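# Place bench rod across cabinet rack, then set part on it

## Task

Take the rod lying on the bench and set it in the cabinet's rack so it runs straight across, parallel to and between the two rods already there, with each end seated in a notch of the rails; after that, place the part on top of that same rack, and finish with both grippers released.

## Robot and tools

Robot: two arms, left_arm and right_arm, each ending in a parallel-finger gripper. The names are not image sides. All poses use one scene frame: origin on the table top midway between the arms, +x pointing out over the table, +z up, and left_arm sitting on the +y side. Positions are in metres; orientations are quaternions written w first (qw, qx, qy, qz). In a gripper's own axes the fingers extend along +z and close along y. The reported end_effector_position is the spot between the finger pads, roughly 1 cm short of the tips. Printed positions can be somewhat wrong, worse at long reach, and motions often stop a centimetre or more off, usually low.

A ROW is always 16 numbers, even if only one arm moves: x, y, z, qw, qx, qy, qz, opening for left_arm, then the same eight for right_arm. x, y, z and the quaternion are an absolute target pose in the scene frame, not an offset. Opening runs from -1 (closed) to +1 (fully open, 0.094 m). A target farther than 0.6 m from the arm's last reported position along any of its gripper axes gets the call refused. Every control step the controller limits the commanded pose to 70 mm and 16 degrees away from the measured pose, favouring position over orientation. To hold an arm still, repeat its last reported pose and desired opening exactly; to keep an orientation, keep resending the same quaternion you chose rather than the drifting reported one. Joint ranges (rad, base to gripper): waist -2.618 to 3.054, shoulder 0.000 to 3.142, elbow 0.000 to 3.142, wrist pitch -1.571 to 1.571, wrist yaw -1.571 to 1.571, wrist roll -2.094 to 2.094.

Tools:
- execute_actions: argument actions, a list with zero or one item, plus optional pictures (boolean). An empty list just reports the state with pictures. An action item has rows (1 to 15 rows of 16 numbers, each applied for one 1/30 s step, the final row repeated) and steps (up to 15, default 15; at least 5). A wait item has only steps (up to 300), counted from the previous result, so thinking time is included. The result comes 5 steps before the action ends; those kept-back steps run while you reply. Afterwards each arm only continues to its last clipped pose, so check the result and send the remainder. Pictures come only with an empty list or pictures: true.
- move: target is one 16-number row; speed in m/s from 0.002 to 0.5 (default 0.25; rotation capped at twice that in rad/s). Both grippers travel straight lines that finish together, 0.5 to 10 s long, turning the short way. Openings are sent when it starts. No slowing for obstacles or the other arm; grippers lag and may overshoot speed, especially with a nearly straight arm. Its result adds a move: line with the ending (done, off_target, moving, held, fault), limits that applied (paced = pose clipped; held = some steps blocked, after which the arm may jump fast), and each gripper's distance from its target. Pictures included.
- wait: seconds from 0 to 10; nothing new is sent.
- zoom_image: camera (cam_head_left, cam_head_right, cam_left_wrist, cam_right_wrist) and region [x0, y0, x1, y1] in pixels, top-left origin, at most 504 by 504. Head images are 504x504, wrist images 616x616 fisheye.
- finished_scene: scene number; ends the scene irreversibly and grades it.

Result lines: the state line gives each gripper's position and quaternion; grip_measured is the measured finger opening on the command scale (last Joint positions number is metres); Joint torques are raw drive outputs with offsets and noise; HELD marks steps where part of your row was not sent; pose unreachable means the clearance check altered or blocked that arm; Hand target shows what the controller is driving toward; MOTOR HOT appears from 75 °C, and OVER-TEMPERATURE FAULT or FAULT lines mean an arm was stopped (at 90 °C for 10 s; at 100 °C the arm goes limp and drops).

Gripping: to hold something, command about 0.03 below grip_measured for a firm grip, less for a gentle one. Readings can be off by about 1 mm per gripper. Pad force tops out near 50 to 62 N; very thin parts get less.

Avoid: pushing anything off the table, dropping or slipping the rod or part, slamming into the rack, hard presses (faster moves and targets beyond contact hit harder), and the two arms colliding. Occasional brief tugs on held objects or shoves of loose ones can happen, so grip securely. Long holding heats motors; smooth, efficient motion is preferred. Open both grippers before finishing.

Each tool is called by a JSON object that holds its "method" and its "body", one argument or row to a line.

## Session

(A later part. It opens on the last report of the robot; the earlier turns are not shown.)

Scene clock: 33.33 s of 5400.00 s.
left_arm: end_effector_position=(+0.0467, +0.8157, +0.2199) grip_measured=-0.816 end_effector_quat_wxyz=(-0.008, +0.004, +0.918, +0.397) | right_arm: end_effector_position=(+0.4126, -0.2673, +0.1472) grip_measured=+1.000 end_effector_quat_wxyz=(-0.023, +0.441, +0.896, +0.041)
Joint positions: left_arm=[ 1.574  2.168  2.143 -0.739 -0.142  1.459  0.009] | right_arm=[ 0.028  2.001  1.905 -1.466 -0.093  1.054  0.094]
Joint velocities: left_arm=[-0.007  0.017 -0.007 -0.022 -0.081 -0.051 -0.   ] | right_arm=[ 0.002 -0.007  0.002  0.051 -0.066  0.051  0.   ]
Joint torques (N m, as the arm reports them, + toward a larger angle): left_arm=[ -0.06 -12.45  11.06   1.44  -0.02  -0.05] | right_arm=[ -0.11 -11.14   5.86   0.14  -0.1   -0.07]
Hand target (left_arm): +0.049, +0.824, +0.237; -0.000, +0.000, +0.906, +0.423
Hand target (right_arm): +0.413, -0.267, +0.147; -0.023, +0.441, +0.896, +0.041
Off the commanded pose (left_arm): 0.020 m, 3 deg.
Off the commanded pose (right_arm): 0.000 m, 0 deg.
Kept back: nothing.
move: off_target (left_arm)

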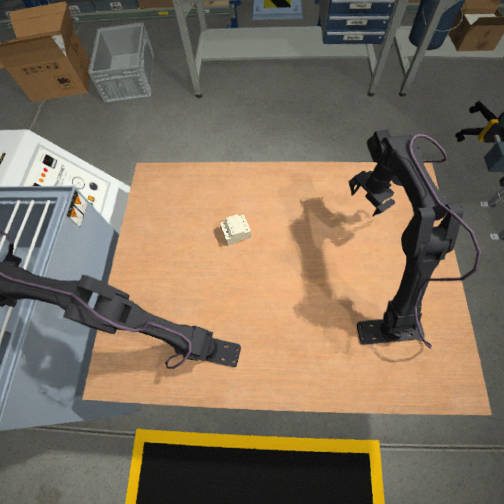

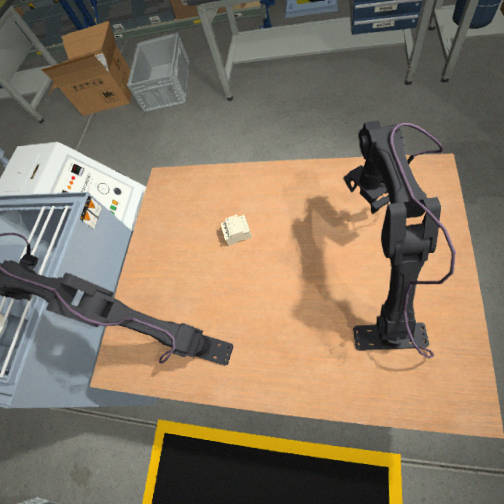

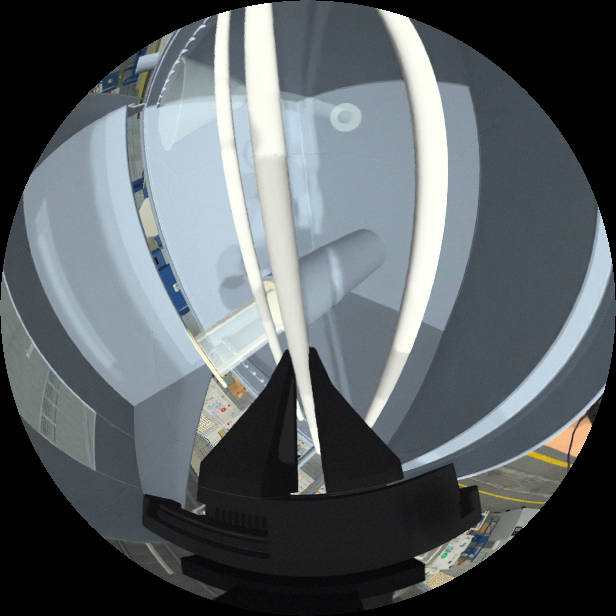

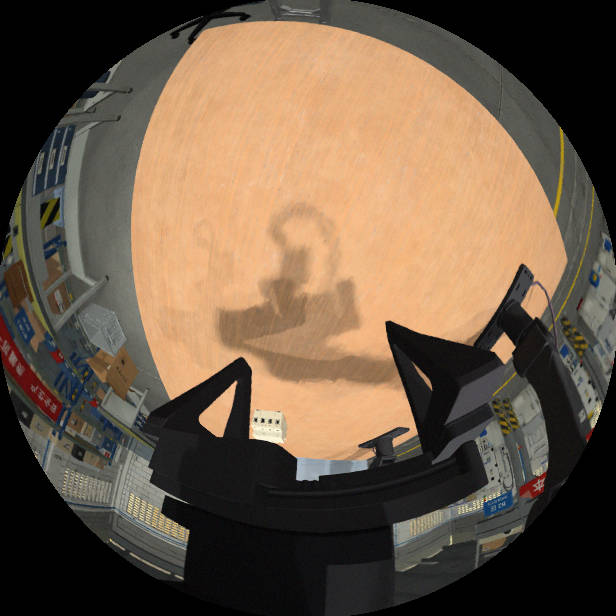

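{"method": "move", "body": {
  "target": [0.061,0.824,0.236,0.008,-0.015,0.906,0.423,-0.855,0.4126,-0.2673,0.1472,-0.023,0.441,0.896,0.041,1],
  "speed": 0.02
}}

{"method": "zoom_image", "body": {
  "camera": "cam_head_right",
  "region": [10,185,90,265]
}}

{"method": "zoom_image", "body": {
  "camera": "cam_head_left",
  "region": [0,170,90,260]
}}

{"method": "zoom_image", "body": {
  "camera": "cam_left_wrist",
  "region": [200,300,420,520]
}}

{"method": "zoom_image", "body": {
  "camera": "cam_head_right",
  "region": [0,280,60,390]
}}

Scene clock: 36.00 s of 5400.00 s.
left_arm: end_effector_position=(+0.0514, +0.8153, +0.2207) grip_measured=-0.816 end_effector_quat_wxyz=(-0.005, -0.007, +0.917, +0.399) | right_arm: end_effector_position=(+0.4126, -0.2673, +0.1472) grip_measured=+1.000 end_effector_quat_wxyz=(-0.023, +0.441, +0.896, +0.041)
Joint positions: left_arm=[ 1.562  2.168  2.144 -0.737 -0.157  1.429  0.009] | right_arm=[ 0.028  2.001  1.905 -1.466 -0.093  1.054  0.094]
Joint velocities: left_arm=[ 0.007 -0.007 -0.007  0.037  0.022 -0.022  0.001] | right_arm=[ 0.017  0.007  0.007 -0.037  0.022 -0.022  0.   ]
Joint torques (N m, as the arm reports them, + toward a larger angle): left_arm=[ -0.8  -12.04  11.45   1.41  -0.02  -0.22] | right_arm=[ -0.17 -11.08   5.82   0.17  -0.09   0.02]
Hand target (left_arm): +0.061, +0.823, +0.236; +0.008, -0.015, +0.906, +0.423
Hand target (right_arm): +0.413, -0.267, +0.147; -0.023, +0.441, +0.896, +0.041
Off the commanded pose (left_arm): 0.020 m, 4 deg.
Off the commanded pose (right_arm): 0.000 m, 0 deg.
Kept back: nothing.
move: off_target (left_arm)

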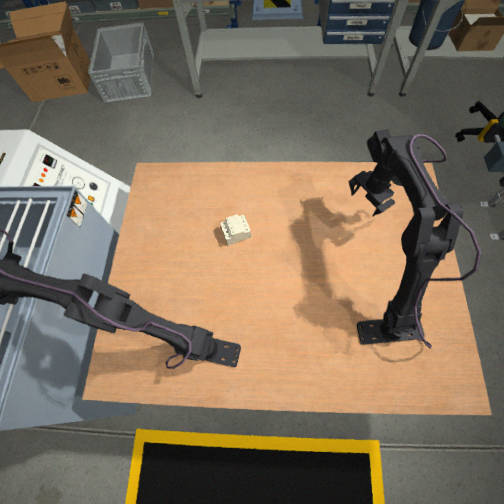

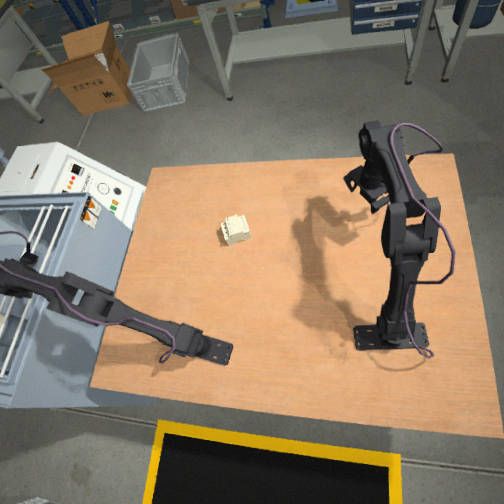

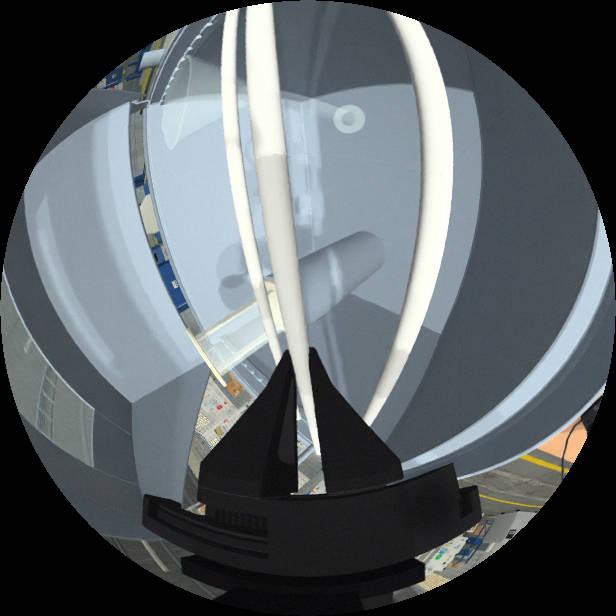

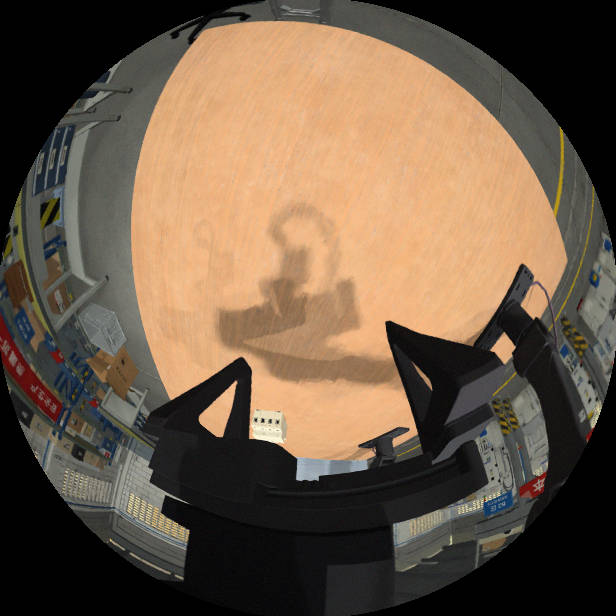

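Region (10, 185, 90, 265) of cam_head_right's 504x504 image, scaled by 6.300, with more detail than that image has.

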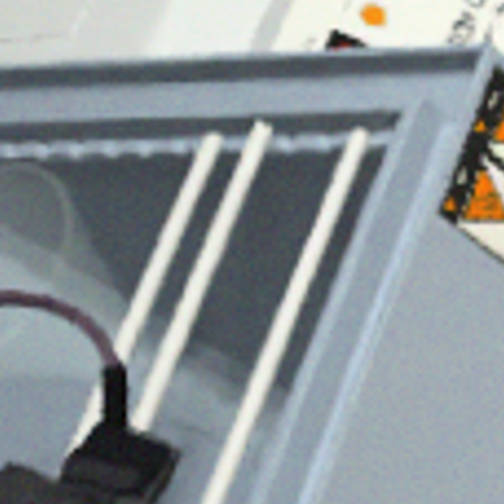

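Region (0, 170, 90, 260) of cam_head_left's 504x504 image, scaled by 5.600, with more detail than that image has.

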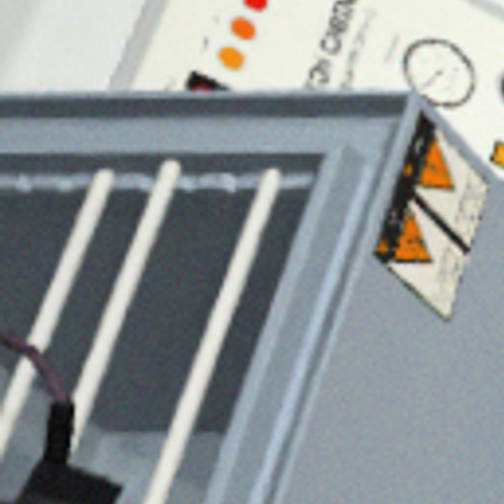

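Region (200, 300, 420, 520) of cam_left_wrist's 616x616 image, scaled by 2.291, with more detail than that image has.

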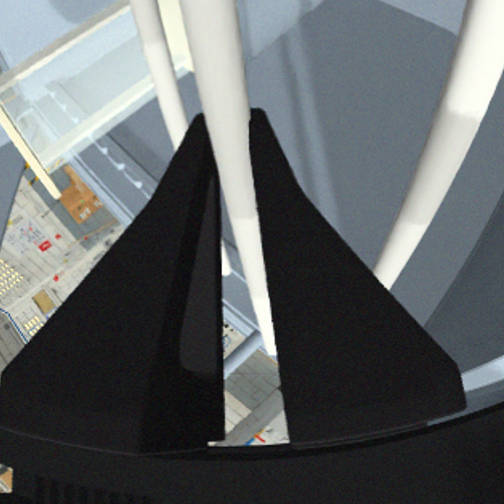

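Region (0, 280, 60, 390) of cam_head_right's 504x504 image, scaled by 4.582, with more detail than that image has; it fills the left 275 columns of this view, and the rest is white.

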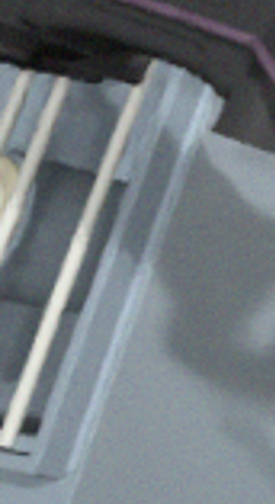

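{"method": "move", "body": {
  "target": [0.064,0.824,0.226,0.008,-0.013,0.906,0.423,-0.855,0.4126,-0.2673,0.1472,-0.023,0.441,0.896,0.041,1],
  "speed": 0.01
}}

{"method": "zoom_image", "body": {
  "camera": "cam_head_right",
  "region": [10,185,90,265]
}}

{"method": "zoom_image", "body": {
  "camera": "cam_head_left",
  "region": [0,170,90,260]
}}

{"method": "zoom_image", "body": {
  "camera": "cam_left_wrist",
  "region": [250,380,370,500]
}}

{"method": "zoom_image", "body": {
  "camera": "cam_head_right",
  "region": [0,280,60,390]
}}

Scene clock: 39.63 s of 5400.00 s.
left_arm: end_effector_position=(+0.0567, +0.8203, +0.2269) grip_measured=-0.816 end_effector_quat_wxyz=(+0.000, -0.009, +0.910, +0.414) | right_arm: end_effector_position=(+0.4126, -0.2673, +0.1472) grip_measured=+1.000 end_effector_quat_wxyz=(-0.023, +0.441, +0.896, +0.041)
Joint positions: left_arm=[ 1.555  2.168  2.144 -0.703 -0.157  1.422  0.009] | right_arm=[ 0.028  2.001  1.905 -1.466 -0.093  1.054  0.094]
Joint velocities: left_arm=[ 0.007  0.007  0.002 -0.007  0.022 -0.022 -0.   ] | right_arm=[ 0.002 -0.007 -0.002  0.022  0.037  0.007  0.   ]
Joint torques (N m, as the arm reports them, + toward a larger angle): left_arm=[ -0.7  -12.32   7.44   1.48  -0.05  -0.14] | right_arm=[ -0.36 -11.28   5.84   0.1   -0.11   0.02]
Hand target (left_arm): +0.064, +0.824, +0.226; +0.008, -0.013, +0.906, +0.423
Hand target (right_arm): +0.413, -0.267, +0.147; -0.023, +0.441, +0.896, +0.041
Off the commanded pose (left_arm): 0.008 m, 1 deg.
Off the commanded pose (right_arm): 0.000 m, 0 deg.
Kept back: nothing.
move: done

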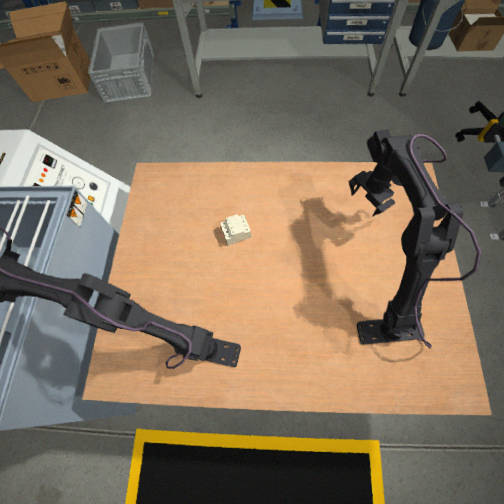

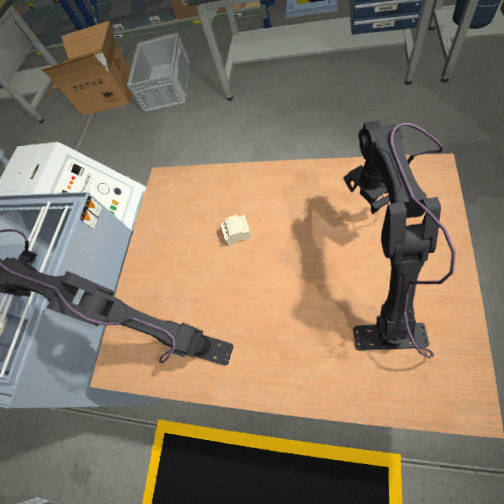

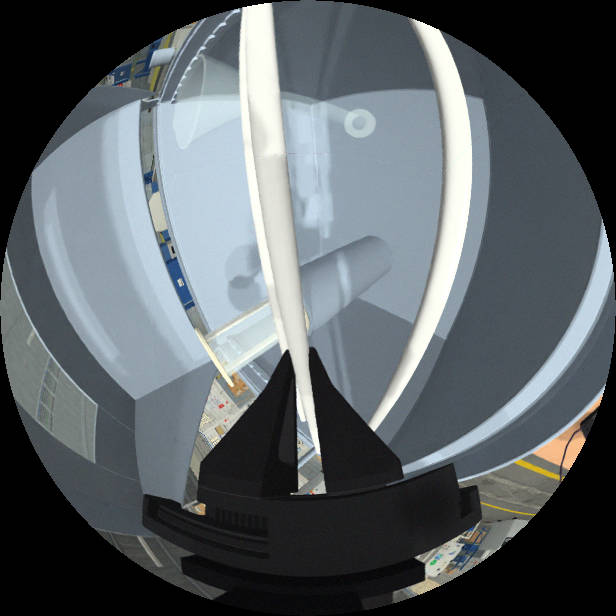

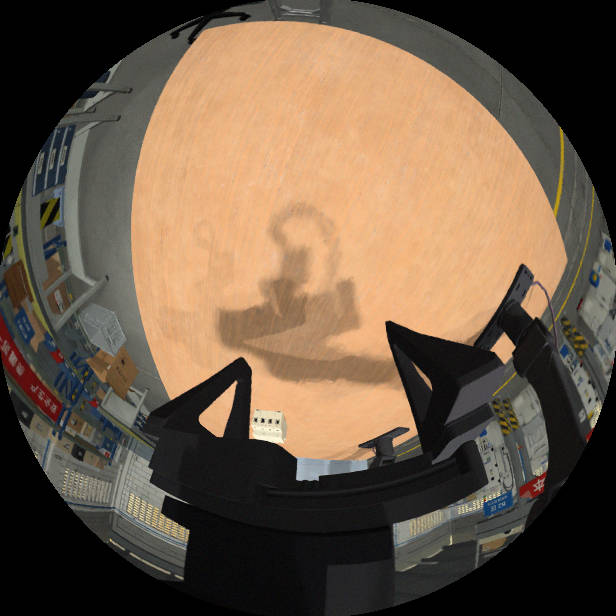

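Region (10, 185, 90, 265) of cam_head_right's 504x504 image, scaled by 6.300, with more detail than that image has.

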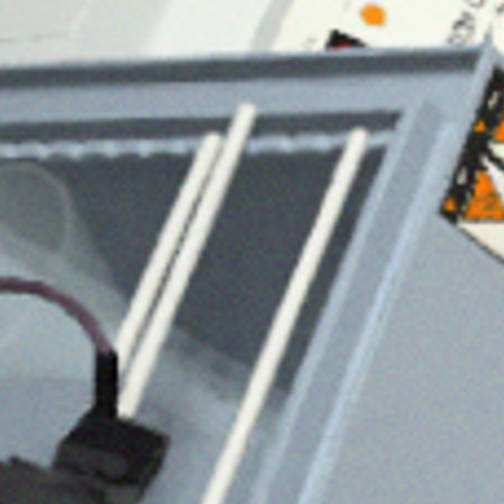

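Region (0, 170, 90, 260) of cam_head_left's 504x504 image, scaled by 5.600, with more detail than that image has.

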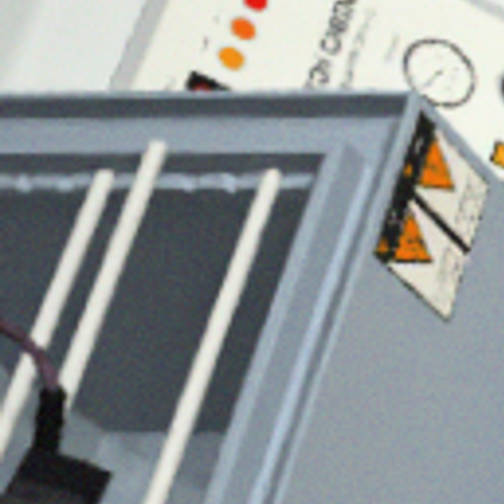

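Region (250, 380, 370, 500) of cam_left_wrist's 616x616 image, scaled by 4.200, with more detail than that image has.

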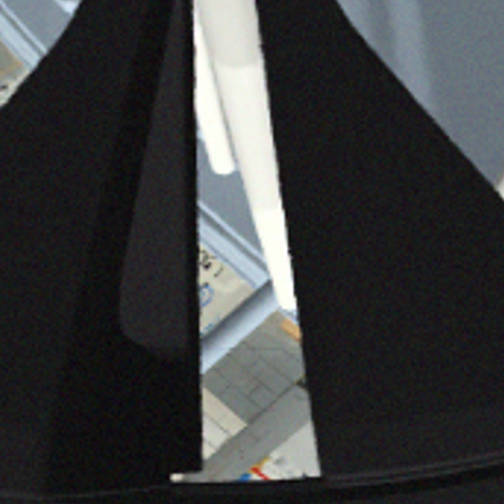

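Region (0, 280, 60, 390) of cam_head_right's 504x504 image, scaled by 4.582, with more detail than that image has; it fills the left 275 columns of this view, and the rest is white.

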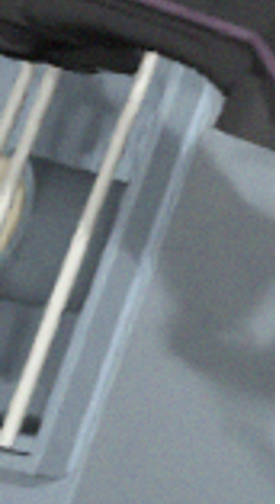

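{"method": "move", "body": {
  "target": [0.062,0.818,0.212,0.004,-0.008,0.914,0.405,-0.855,0.4126,-0.2673,0.1472,-0.023,0.441,0.896,0.041,1],
  "speed": 0.015
}}

{"method": "zoom_image", "body": {
  "camera": "cam_head_right",
  "region": [10,185,90,265]
}}

{"method": "zoom_image", "body": {
  "camera": "cam_head_left",
  "region": [0,170,90,260]
}}

{"method": "zoom_image", "body": {
  "camera": "cam_left_wrist",
  "region": [250,380,370,500]
}}

{"method": "zoom_image", "body": {
  "camera": "cam_head_right",
  "region": [0,280,60,390]
}}

Scene clock: 41.23 s of 5400.00 s.
left_arm: end_effector_position=(+0.0557, +0.8172, +0.2124) grip_measured=-0.816 end_effector_quat_wxyz=(-0.005, -0.003, +0.916, +0.401) | right_arm: end_effector_position=(+0.4126, -0.2673, +0.1472) grip_measured=+1.000 end_effector_quat_wxyz=(-0.023, +0.441, +0.896, +0.041)
Joint positions: left_arm=[ 1.555  2.168  2.107 -0.695 -0.159  1.431  0.009] | right_arm=[ 0.028  2.001  1.905 -1.466 -0.093  1.054  0.094]
Joint velocities: left_arm=[ 0.017 -0.017 -0.002  0.007  0.022 -0.051  0.   ] | right_arm=[ 0.002  0.017 -0.017  0.051  0.007 -0.095  0.   ]
Joint torques (N m, as the arm reports them, + toward a larger angle): left_arm=[ -0.51 -12.7    7.68   1.36   0.02  -0.17] | right_arm=[ -0.29 -11.28   5.97   0.12  -0.1    0.02]
Hand target (left_arm): +0.062, +0.818, +0.212; +0.004, -0.008, +0.914, +0.405
Hand target (right_arm): +0.413, -0.267, +0.147; -0.023, +0.441, +0.896, +0.041
Off the commanded pose (left_arm): 0.006 m, 1 deg.
Off the commanded pose (right_arm): 0.000 m, 0 deg.
Kept back: nothing.
move: done

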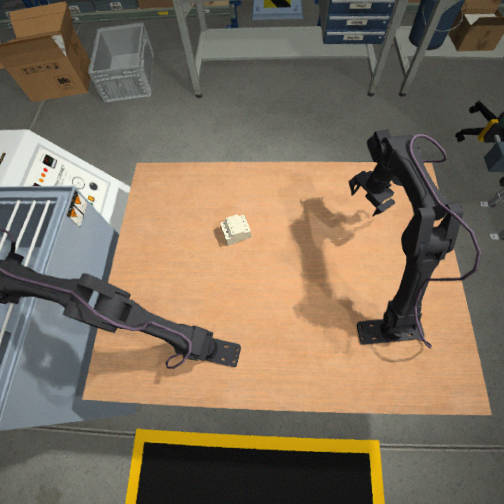

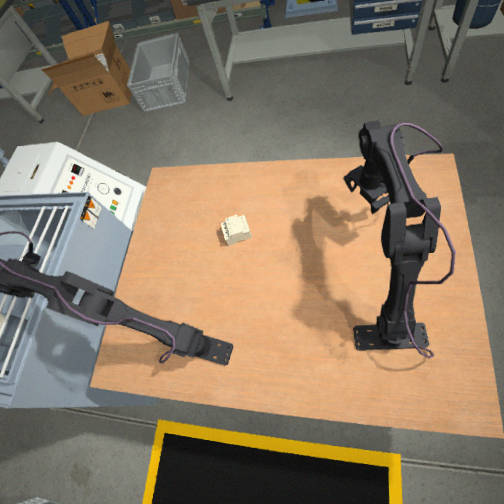

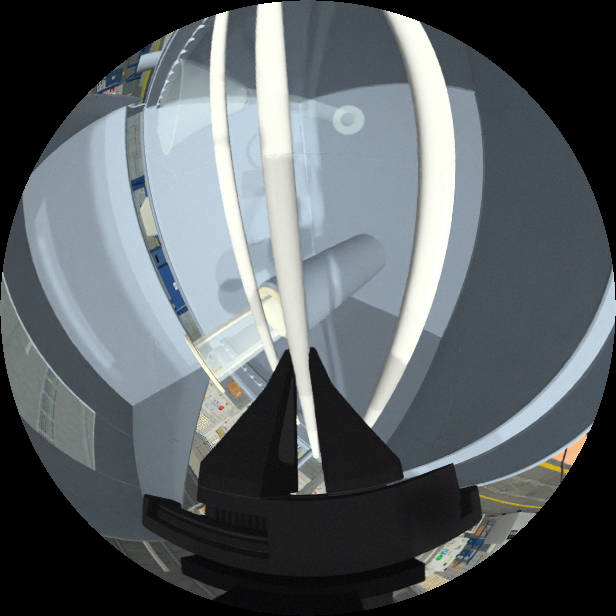

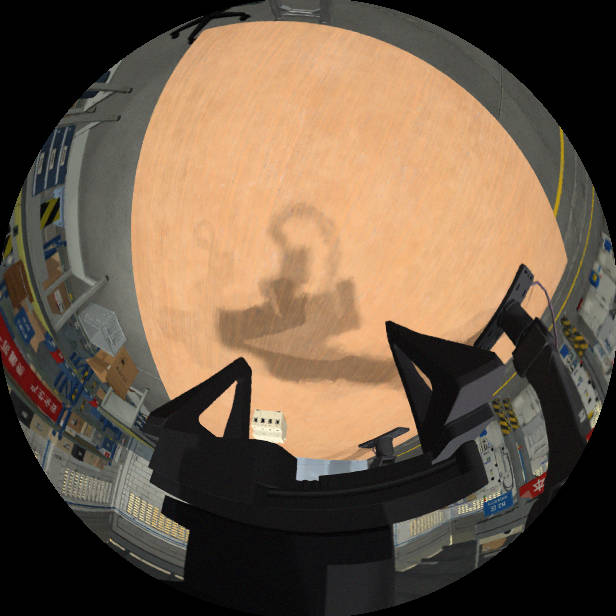

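Region (10, 185, 90, 265) of cam_head_right's 504x504 image, scaled by 6.300, with more detail than that image has.

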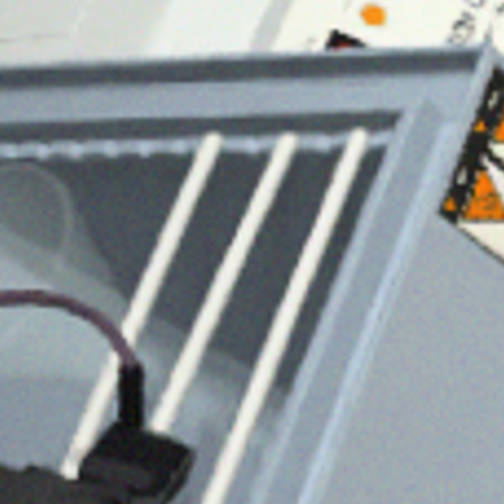

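Region (0, 170, 90, 260) of cam_head_left's 504x504 image, scaled by 5.600, with more detail than that image has.

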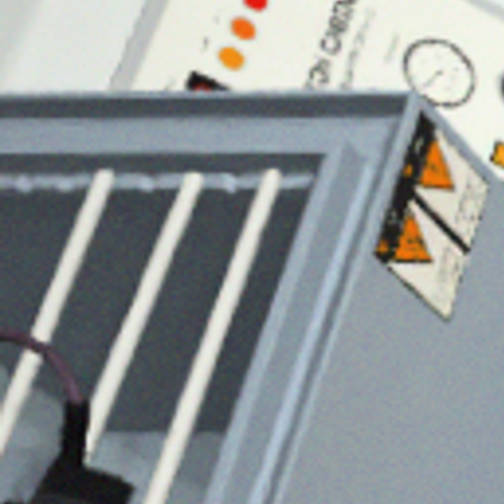

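Region (250, 380, 370, 500) of cam_left_wrist's 616x616 image, scaled by 4.200, with more detail than that image has.

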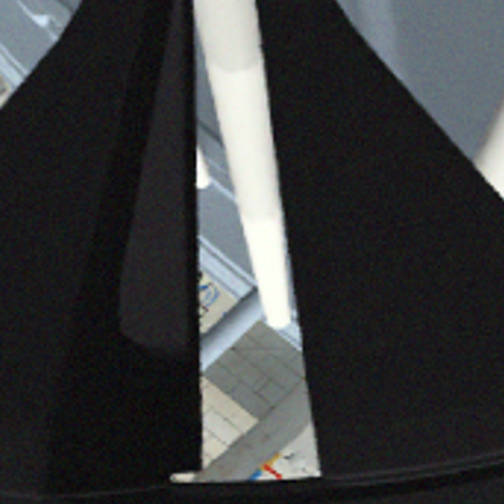

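Region (0, 280, 60, 390) of cam_head_right's 504x504 image, scaled by 4.582, with more detail than that image has; it fills the left 275 columns of this view, and the rest is white.

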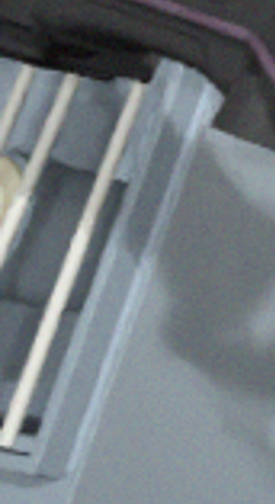

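Near end is on the rim; far end is in the notch. Slide +x about 5 mm.

{"method": "move", "body": {
  "target": [0.070,0.818,0.213,0.004,-0.008,0.914,0.405,-0.855,0.4126,-0.2673,0.1472,-0.023,0.441,0.896,0.041,1],
  "speed": 0.01
}}

{"method": "zoom_image", "body": {
  "camera": "cam_head_right",
  "region": [10,185,90,265]
}}

{"method": "zoom_image", "body": {
  "camera": "cam_left_wrist",
  "region": [250,380,370,500]
}}

{"method": "zoom_image", "body": {
  "camera": "cam_head_right",
  "region": [0,280,60,390]
}}

Scene clock: 43.40 s of 5400.00 s.
left_arm: end_effector_position=(+0.0615, +0.8170, +0.2074) grip_measured=-0.816 end_effector_quat_wxyz=(-0.006, -0.005, +0.917, +0.398) | right_arm: end_effector_position=(+0.4126, -0.2673, +0.1472) grip_measured=+1.000 end_effector_quat_wxyz=(-0.023, +0.441, +0.896, +0.041)
Joint positions: left_arm=[ 1.542  2.178  2.107 -0.695 -0.171  1.418  0.009] | right_arm=[ 0.028  2.001  1.905 -1.466 -0.093  1.054  0.094]
Joint velocities: left_arm=[ 0.002 -0.017  0.002  0.007 -0.051 -0.095  0.   ] | right_arm=[-0.012  0.017  0.002 -0.007 -0.051 -0.066  0.   ]
Joint torques (N m, as the arm reports them, + toward a larger angle): left_arm=[ -0.76 -12.84   9.33   1.24  -0.01  -0.15] | right_arm=[ -0.09 -11.09   5.84   0.13  -0.12   0.  ]
Hand target (left_arm): +0.070, +0.818, +0.213; +0.004, -0.008, +0.914, +0.405
Hand target (right_arm): +0.413, -0.267, +0.147; -0.023, +0.441, +0.896, +0.041
Off the commanded pose (left_arm): 0.010 m, 2 deg.
Off the commanded pose (right_arm): 0.000 m, 0 deg.
Kept back: nothing.
move: done

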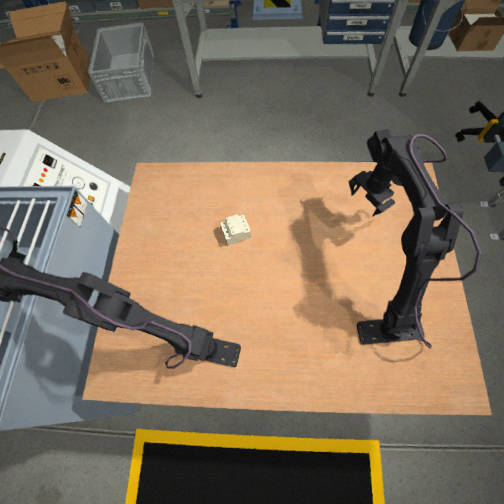

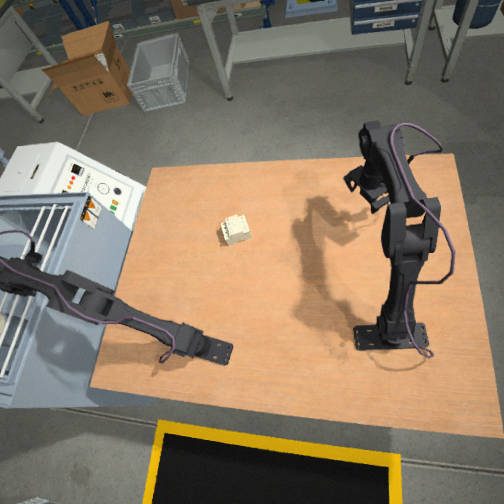

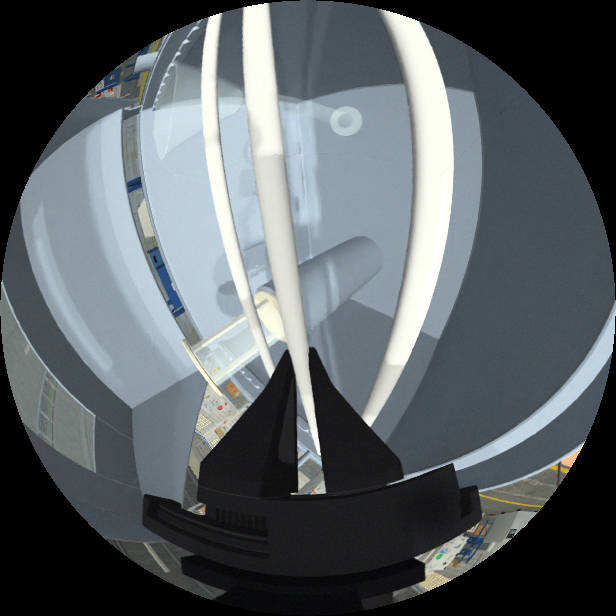

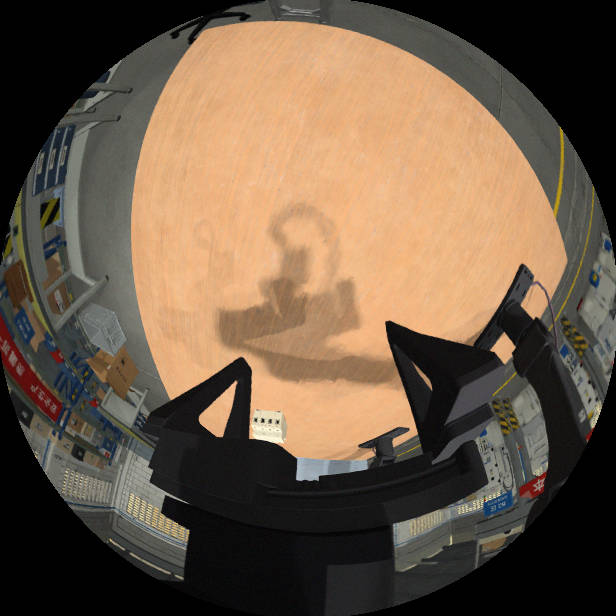

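Region (10, 185, 90, 265) of cam_head_right's 504x504 image, scaled by 6.300, with more detail than that image has.

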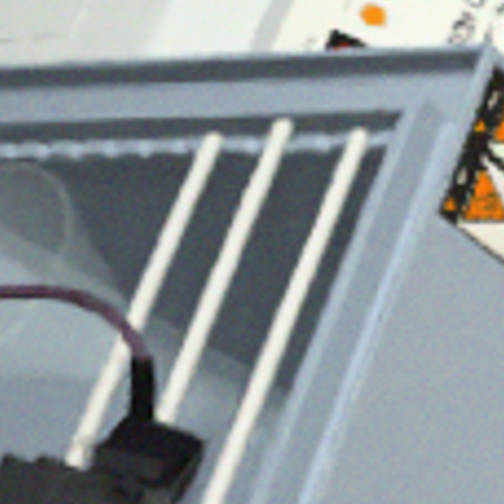

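Region (250, 380, 370, 500) of cam_left_wrist's 616x616 image, scaled by 4.200, with more detail than that image has.

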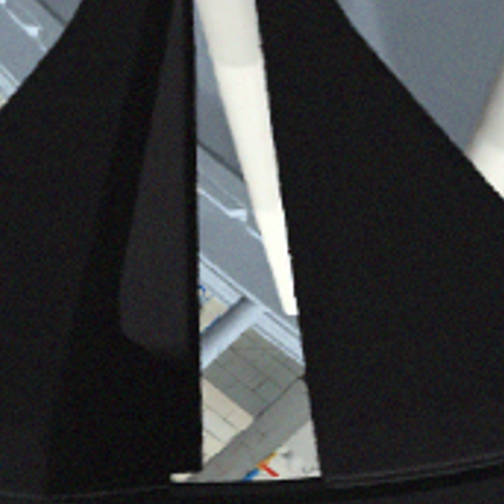

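Region (0, 280, 60, 390) of cam_head_right's 504x504 image, scaled by 4.582, with more detail than that image has; it fills the left 275 columns of this view, and the rest is white.

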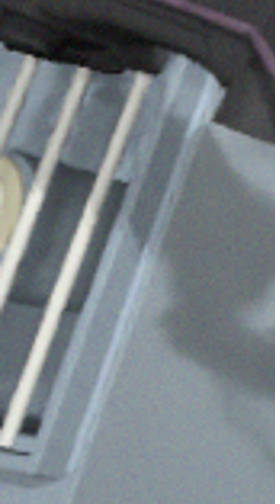

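{"method": "move", "body": {
  "target": [0.068,0.825,0.207,0.022,0.004,0.914,0.405,-0.855,0.4126,-0.2673,0.1472,-0.023,0.441,0.896,0.041,1],
  "speed": 0.01
}}

{"method": "zoom_image", "body": {
  "camera": "cam_head_right",
  "region": [10,185,90,265]
}}

{"method": "zoom_image", "body": {
  "camera": "cam_head_left",
  "region": [0,170,90,260]
}}

{"method": "zoom_image", "body": {
  "camera": "cam_left_wrist",
  "region": [250,380,370,500]
}}

{"method": "zoom_image", "body": {
  "camera": "cam_head_right",
  "region": [0,280,60,390]
}}

Scene clock: 47.03 s of 5400.00 s.
left_arm: end_effector_position=(+0.0626, +0.8180, +0.2030) grip_measured=-0.816 end_effector_quat_wxyz=(+0.003, -0.001, +0.919, +0.393) | right_arm: end_effector_position=(+0.4126, -0.2673, +0.1472) grip_measured=+1.000 end_effector_quat_wxyz=(-0.023, +0.441, +0.896, +0.041)
Joint positions: left_arm=[ 1.548  2.185  2.107 -0.694 -0.145  1.422  0.009] | right_arm=[ 0.028  2.001  1.905 -1.466 -0.093  1.054  0.094]
Joint velocities: left_arm=[-0.012 -0.012 -0.007 -0.022  0.037  0.037 -0.001] | right_arm=[-0.017  0.002  0.002 -0.007  0.051 -0.022  0.   ]
Joint torques (N m, as the arm reports them, + toward a larger angle): left_arm=[  0.41 -12.12   9.31   1.43   0.29   0.04] | right_arm=[ -0.24 -10.95   5.67   0.13  -0.13   0.01]
Hand target (left_arm): +0.068, +0.825, +0.207; +0.021, +0.004, +0.914, +0.405
Hand target (right_arm): +0.413, -0.267, +0.147; -0.023, +0.441, +0.896, +0.041
Off the commanded pose (left_arm): 0.010 m, 3 deg.
Off the commanded pose (right_arm): 0.000 m, 0 deg.
Kept back: nothing.
move: off_target (left_arm)

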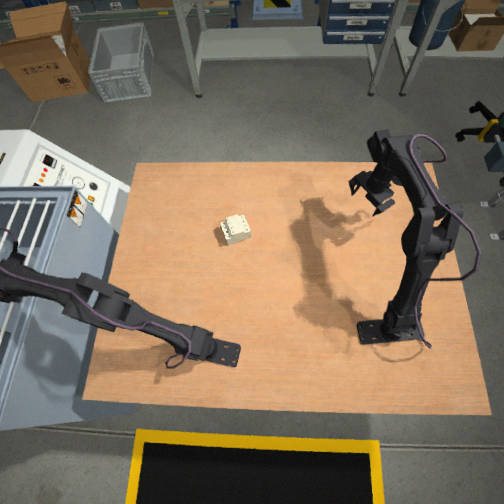

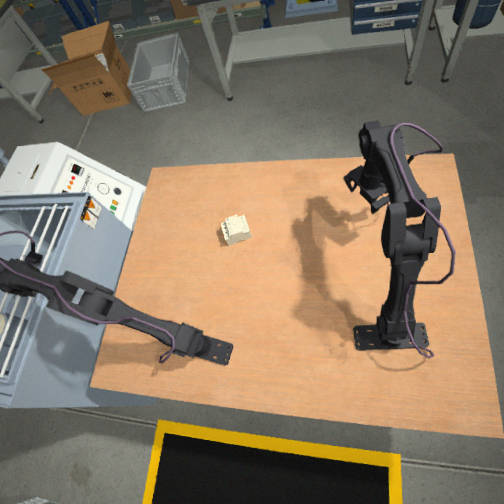

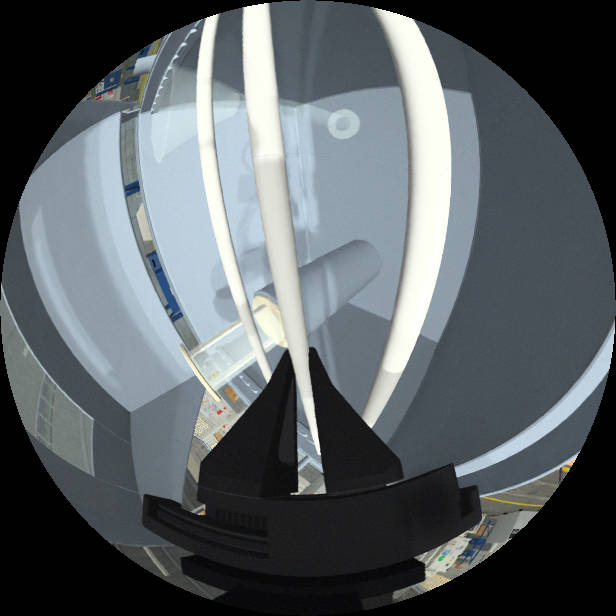

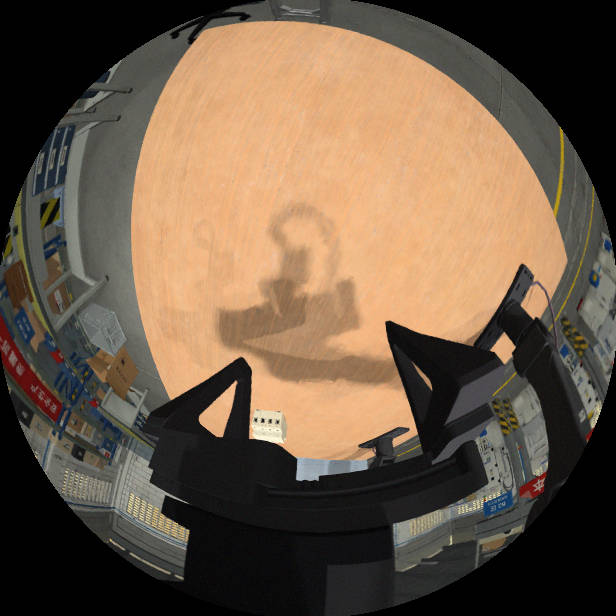

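Region (10, 185, 90, 265) of cam_head_right's 504x504 image, scaled by 6.300, with more detail than that image has.

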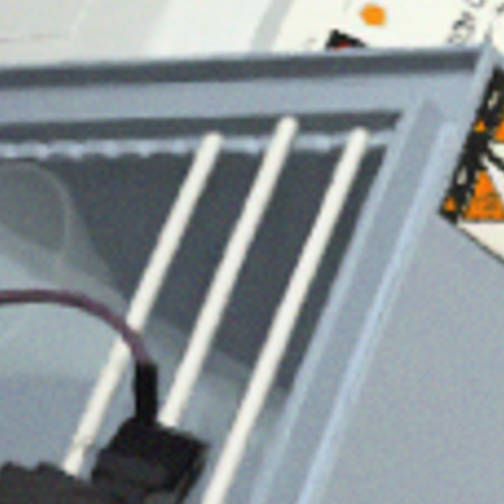

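Region (0, 170, 90, 260) of cam_head_left's 504x504 image, scaled by 5.600, with more detail than that image has.

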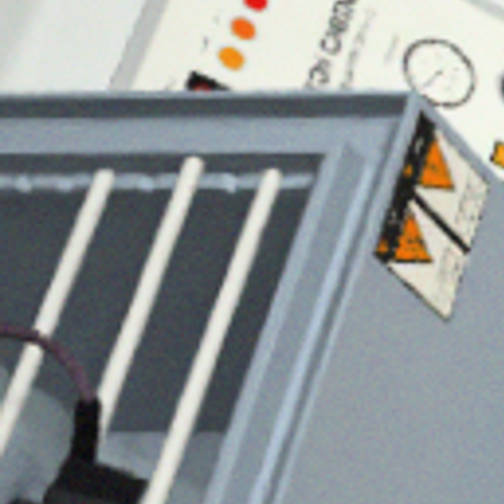

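Region (250, 380, 370, 500) of cam_left_wrist's 616x616 image, scaled by 4.200, with more detail than that image has.

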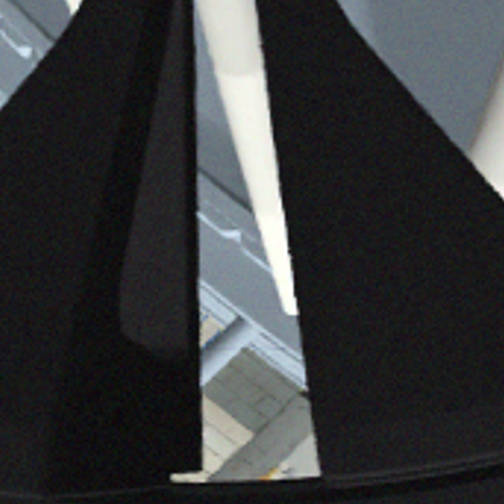

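Region (0, 280, 60, 390) of cam_head_right's 504x504 image, scaled by 4.582, with more detail than that image has; it fills the left 275 columns of this view, and the rest is white.

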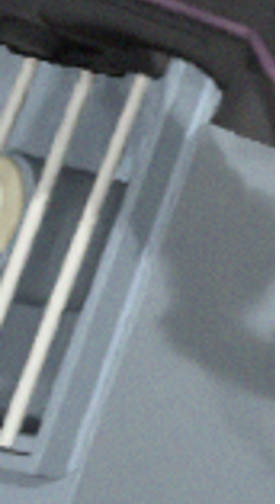

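{"method": "move", "body": {
  "target": [0.061,0.834,0.212,0.022,0.016,0.914,0.405,-0.855,0.4126,-0.2673,0.1472,-0.023,0.441,0.896,0.041,1],
  "speed": 0.01
}}

{"method": "zoom_image", "body": {
  "camera": "cam_head_right",
  "region": [10,185,90,265]
}}

{"method": "zoom_image", "body": {
  "camera": "cam_head_left",
  "region": [0,170,90,260]
}}

{"method": "zoom_image", "body": {
  "camera": "cam_left_wrist",
  "region": [250,380,370,500]
}}

{"method": "zoom_image", "body": {
  "camera": "cam_head_right",
  "region": [0,280,60,390]
}}

Scene clock: 50.37 s of 5400.00 s.
left_arm: end_effector_position=(+0.0622, +0.8298, +0.2018) grip_measured=-0.816 end_effector_quat_wxyz=(+0.011, +0.017, +0.918, +0.396) | right_arm: end_effector_position=(+0.4126, -0.2673, +0.1472) grip_measured=+1.000 end_effector_quat_wxyz=(-0.023, +0.441, +0.896, +0.041)
Joint positions: left_arm=[ 1.564  2.232  2.173 -0.702 -0.106  1.462  0.009] | right_arm=[ 0.028  2.001  1.905 -1.466 -0.093  1.054  0.094]
Joint velocities: left_arm=[-0.002 -0.002  0.012 -0.022  0.11  -0.081 -0.001] | right_arm=[-0.012 -0.007 -0.012  0.037  0.007  0.022  0.   ]
Joint torques (N m, as the arm reports them, + toward a larger angle): left_arm=[  0.85 -12.97  11.19   1.17   0.19   0.  ] | right_arm=[ -0.17 -11.36   5.91   0.13  -0.1    0.  ]
Hand target (left_arm): +0.061, +0.833, +0.212; +0.021, +0.016, +0.914, +0.406
Hand target (right_arm): +0.413, -0.267, +0.147; -0.023, +0.441, +0.896, +0.041
Off the commanded pose (left_arm): 0.011 m, 2 deg.
Off the commanded pose (right_arm): 0.000 m, 0 deg.
Kept back: nothing.
move: off_target (left_arm)

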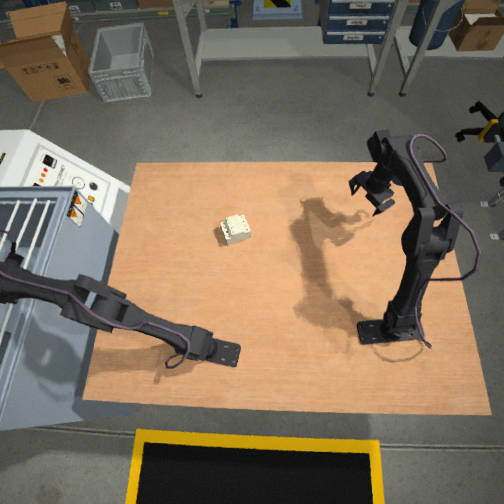

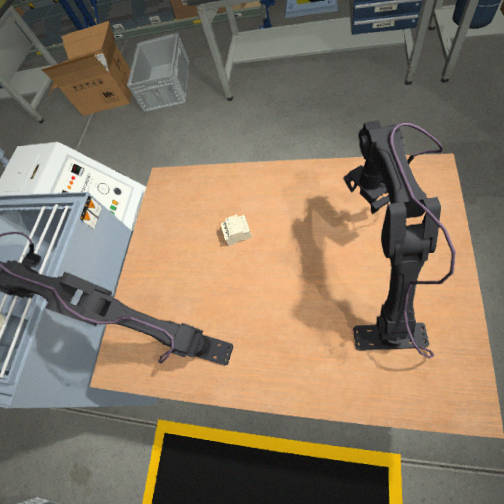

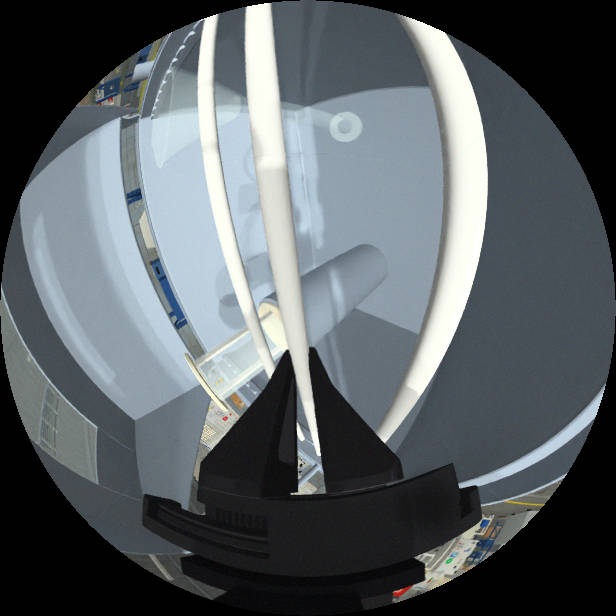

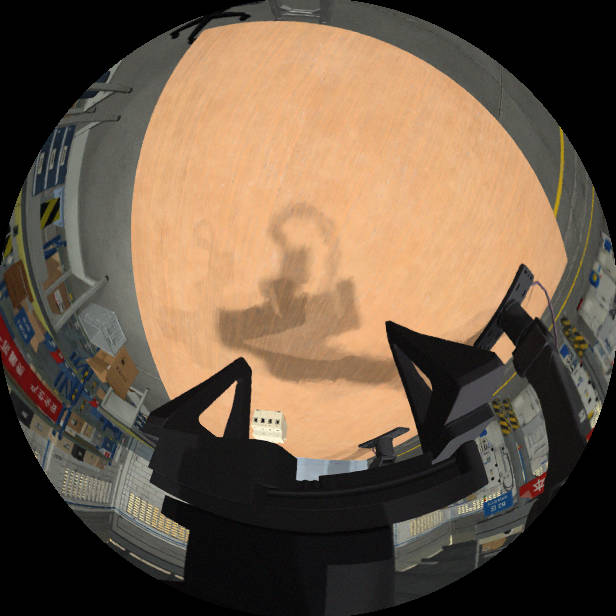

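Region (10, 185, 90, 265) of cam_head_right's 504x504 image, scaled by 6.300, with more detail than that image has.

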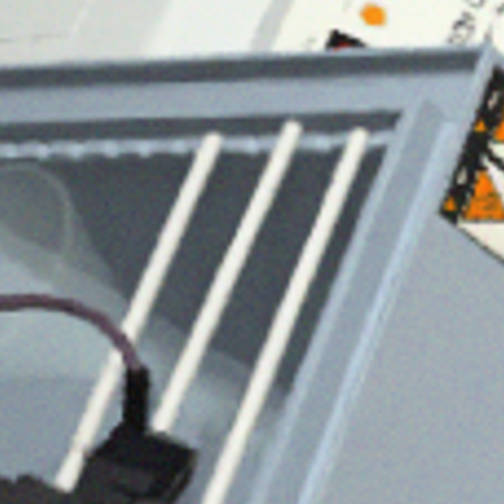

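Region (0, 170, 90, 260) of cam_head_left's 504x504 image, scaled by 5.600, with more detail than that image has.

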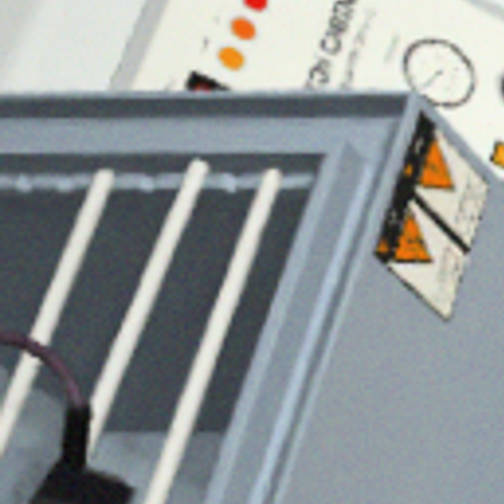

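Region (250, 380, 370, 500) of cam_left_wrist's 616x616 image, scaled by 4.200, with more detail than that image has.

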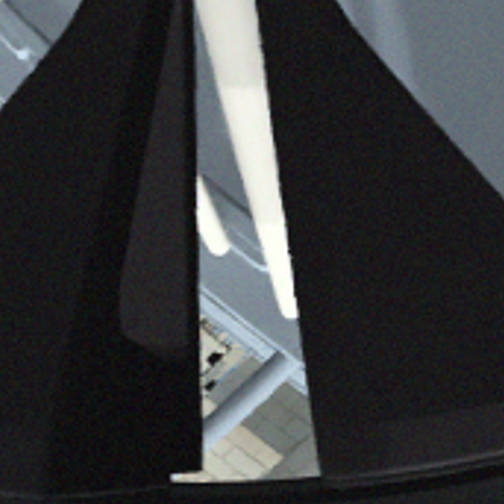

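Region (0, 280, 60, 390) of cam_head_right's 504x504 image, scaled by 4.582, with more detail than that image has; it fills the left 275 columns of this view, and the rest is white.

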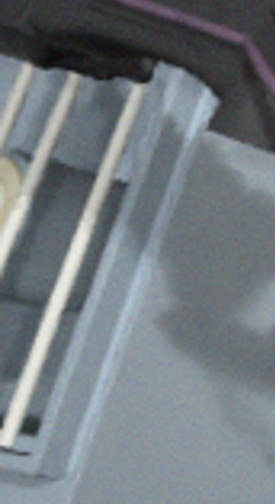

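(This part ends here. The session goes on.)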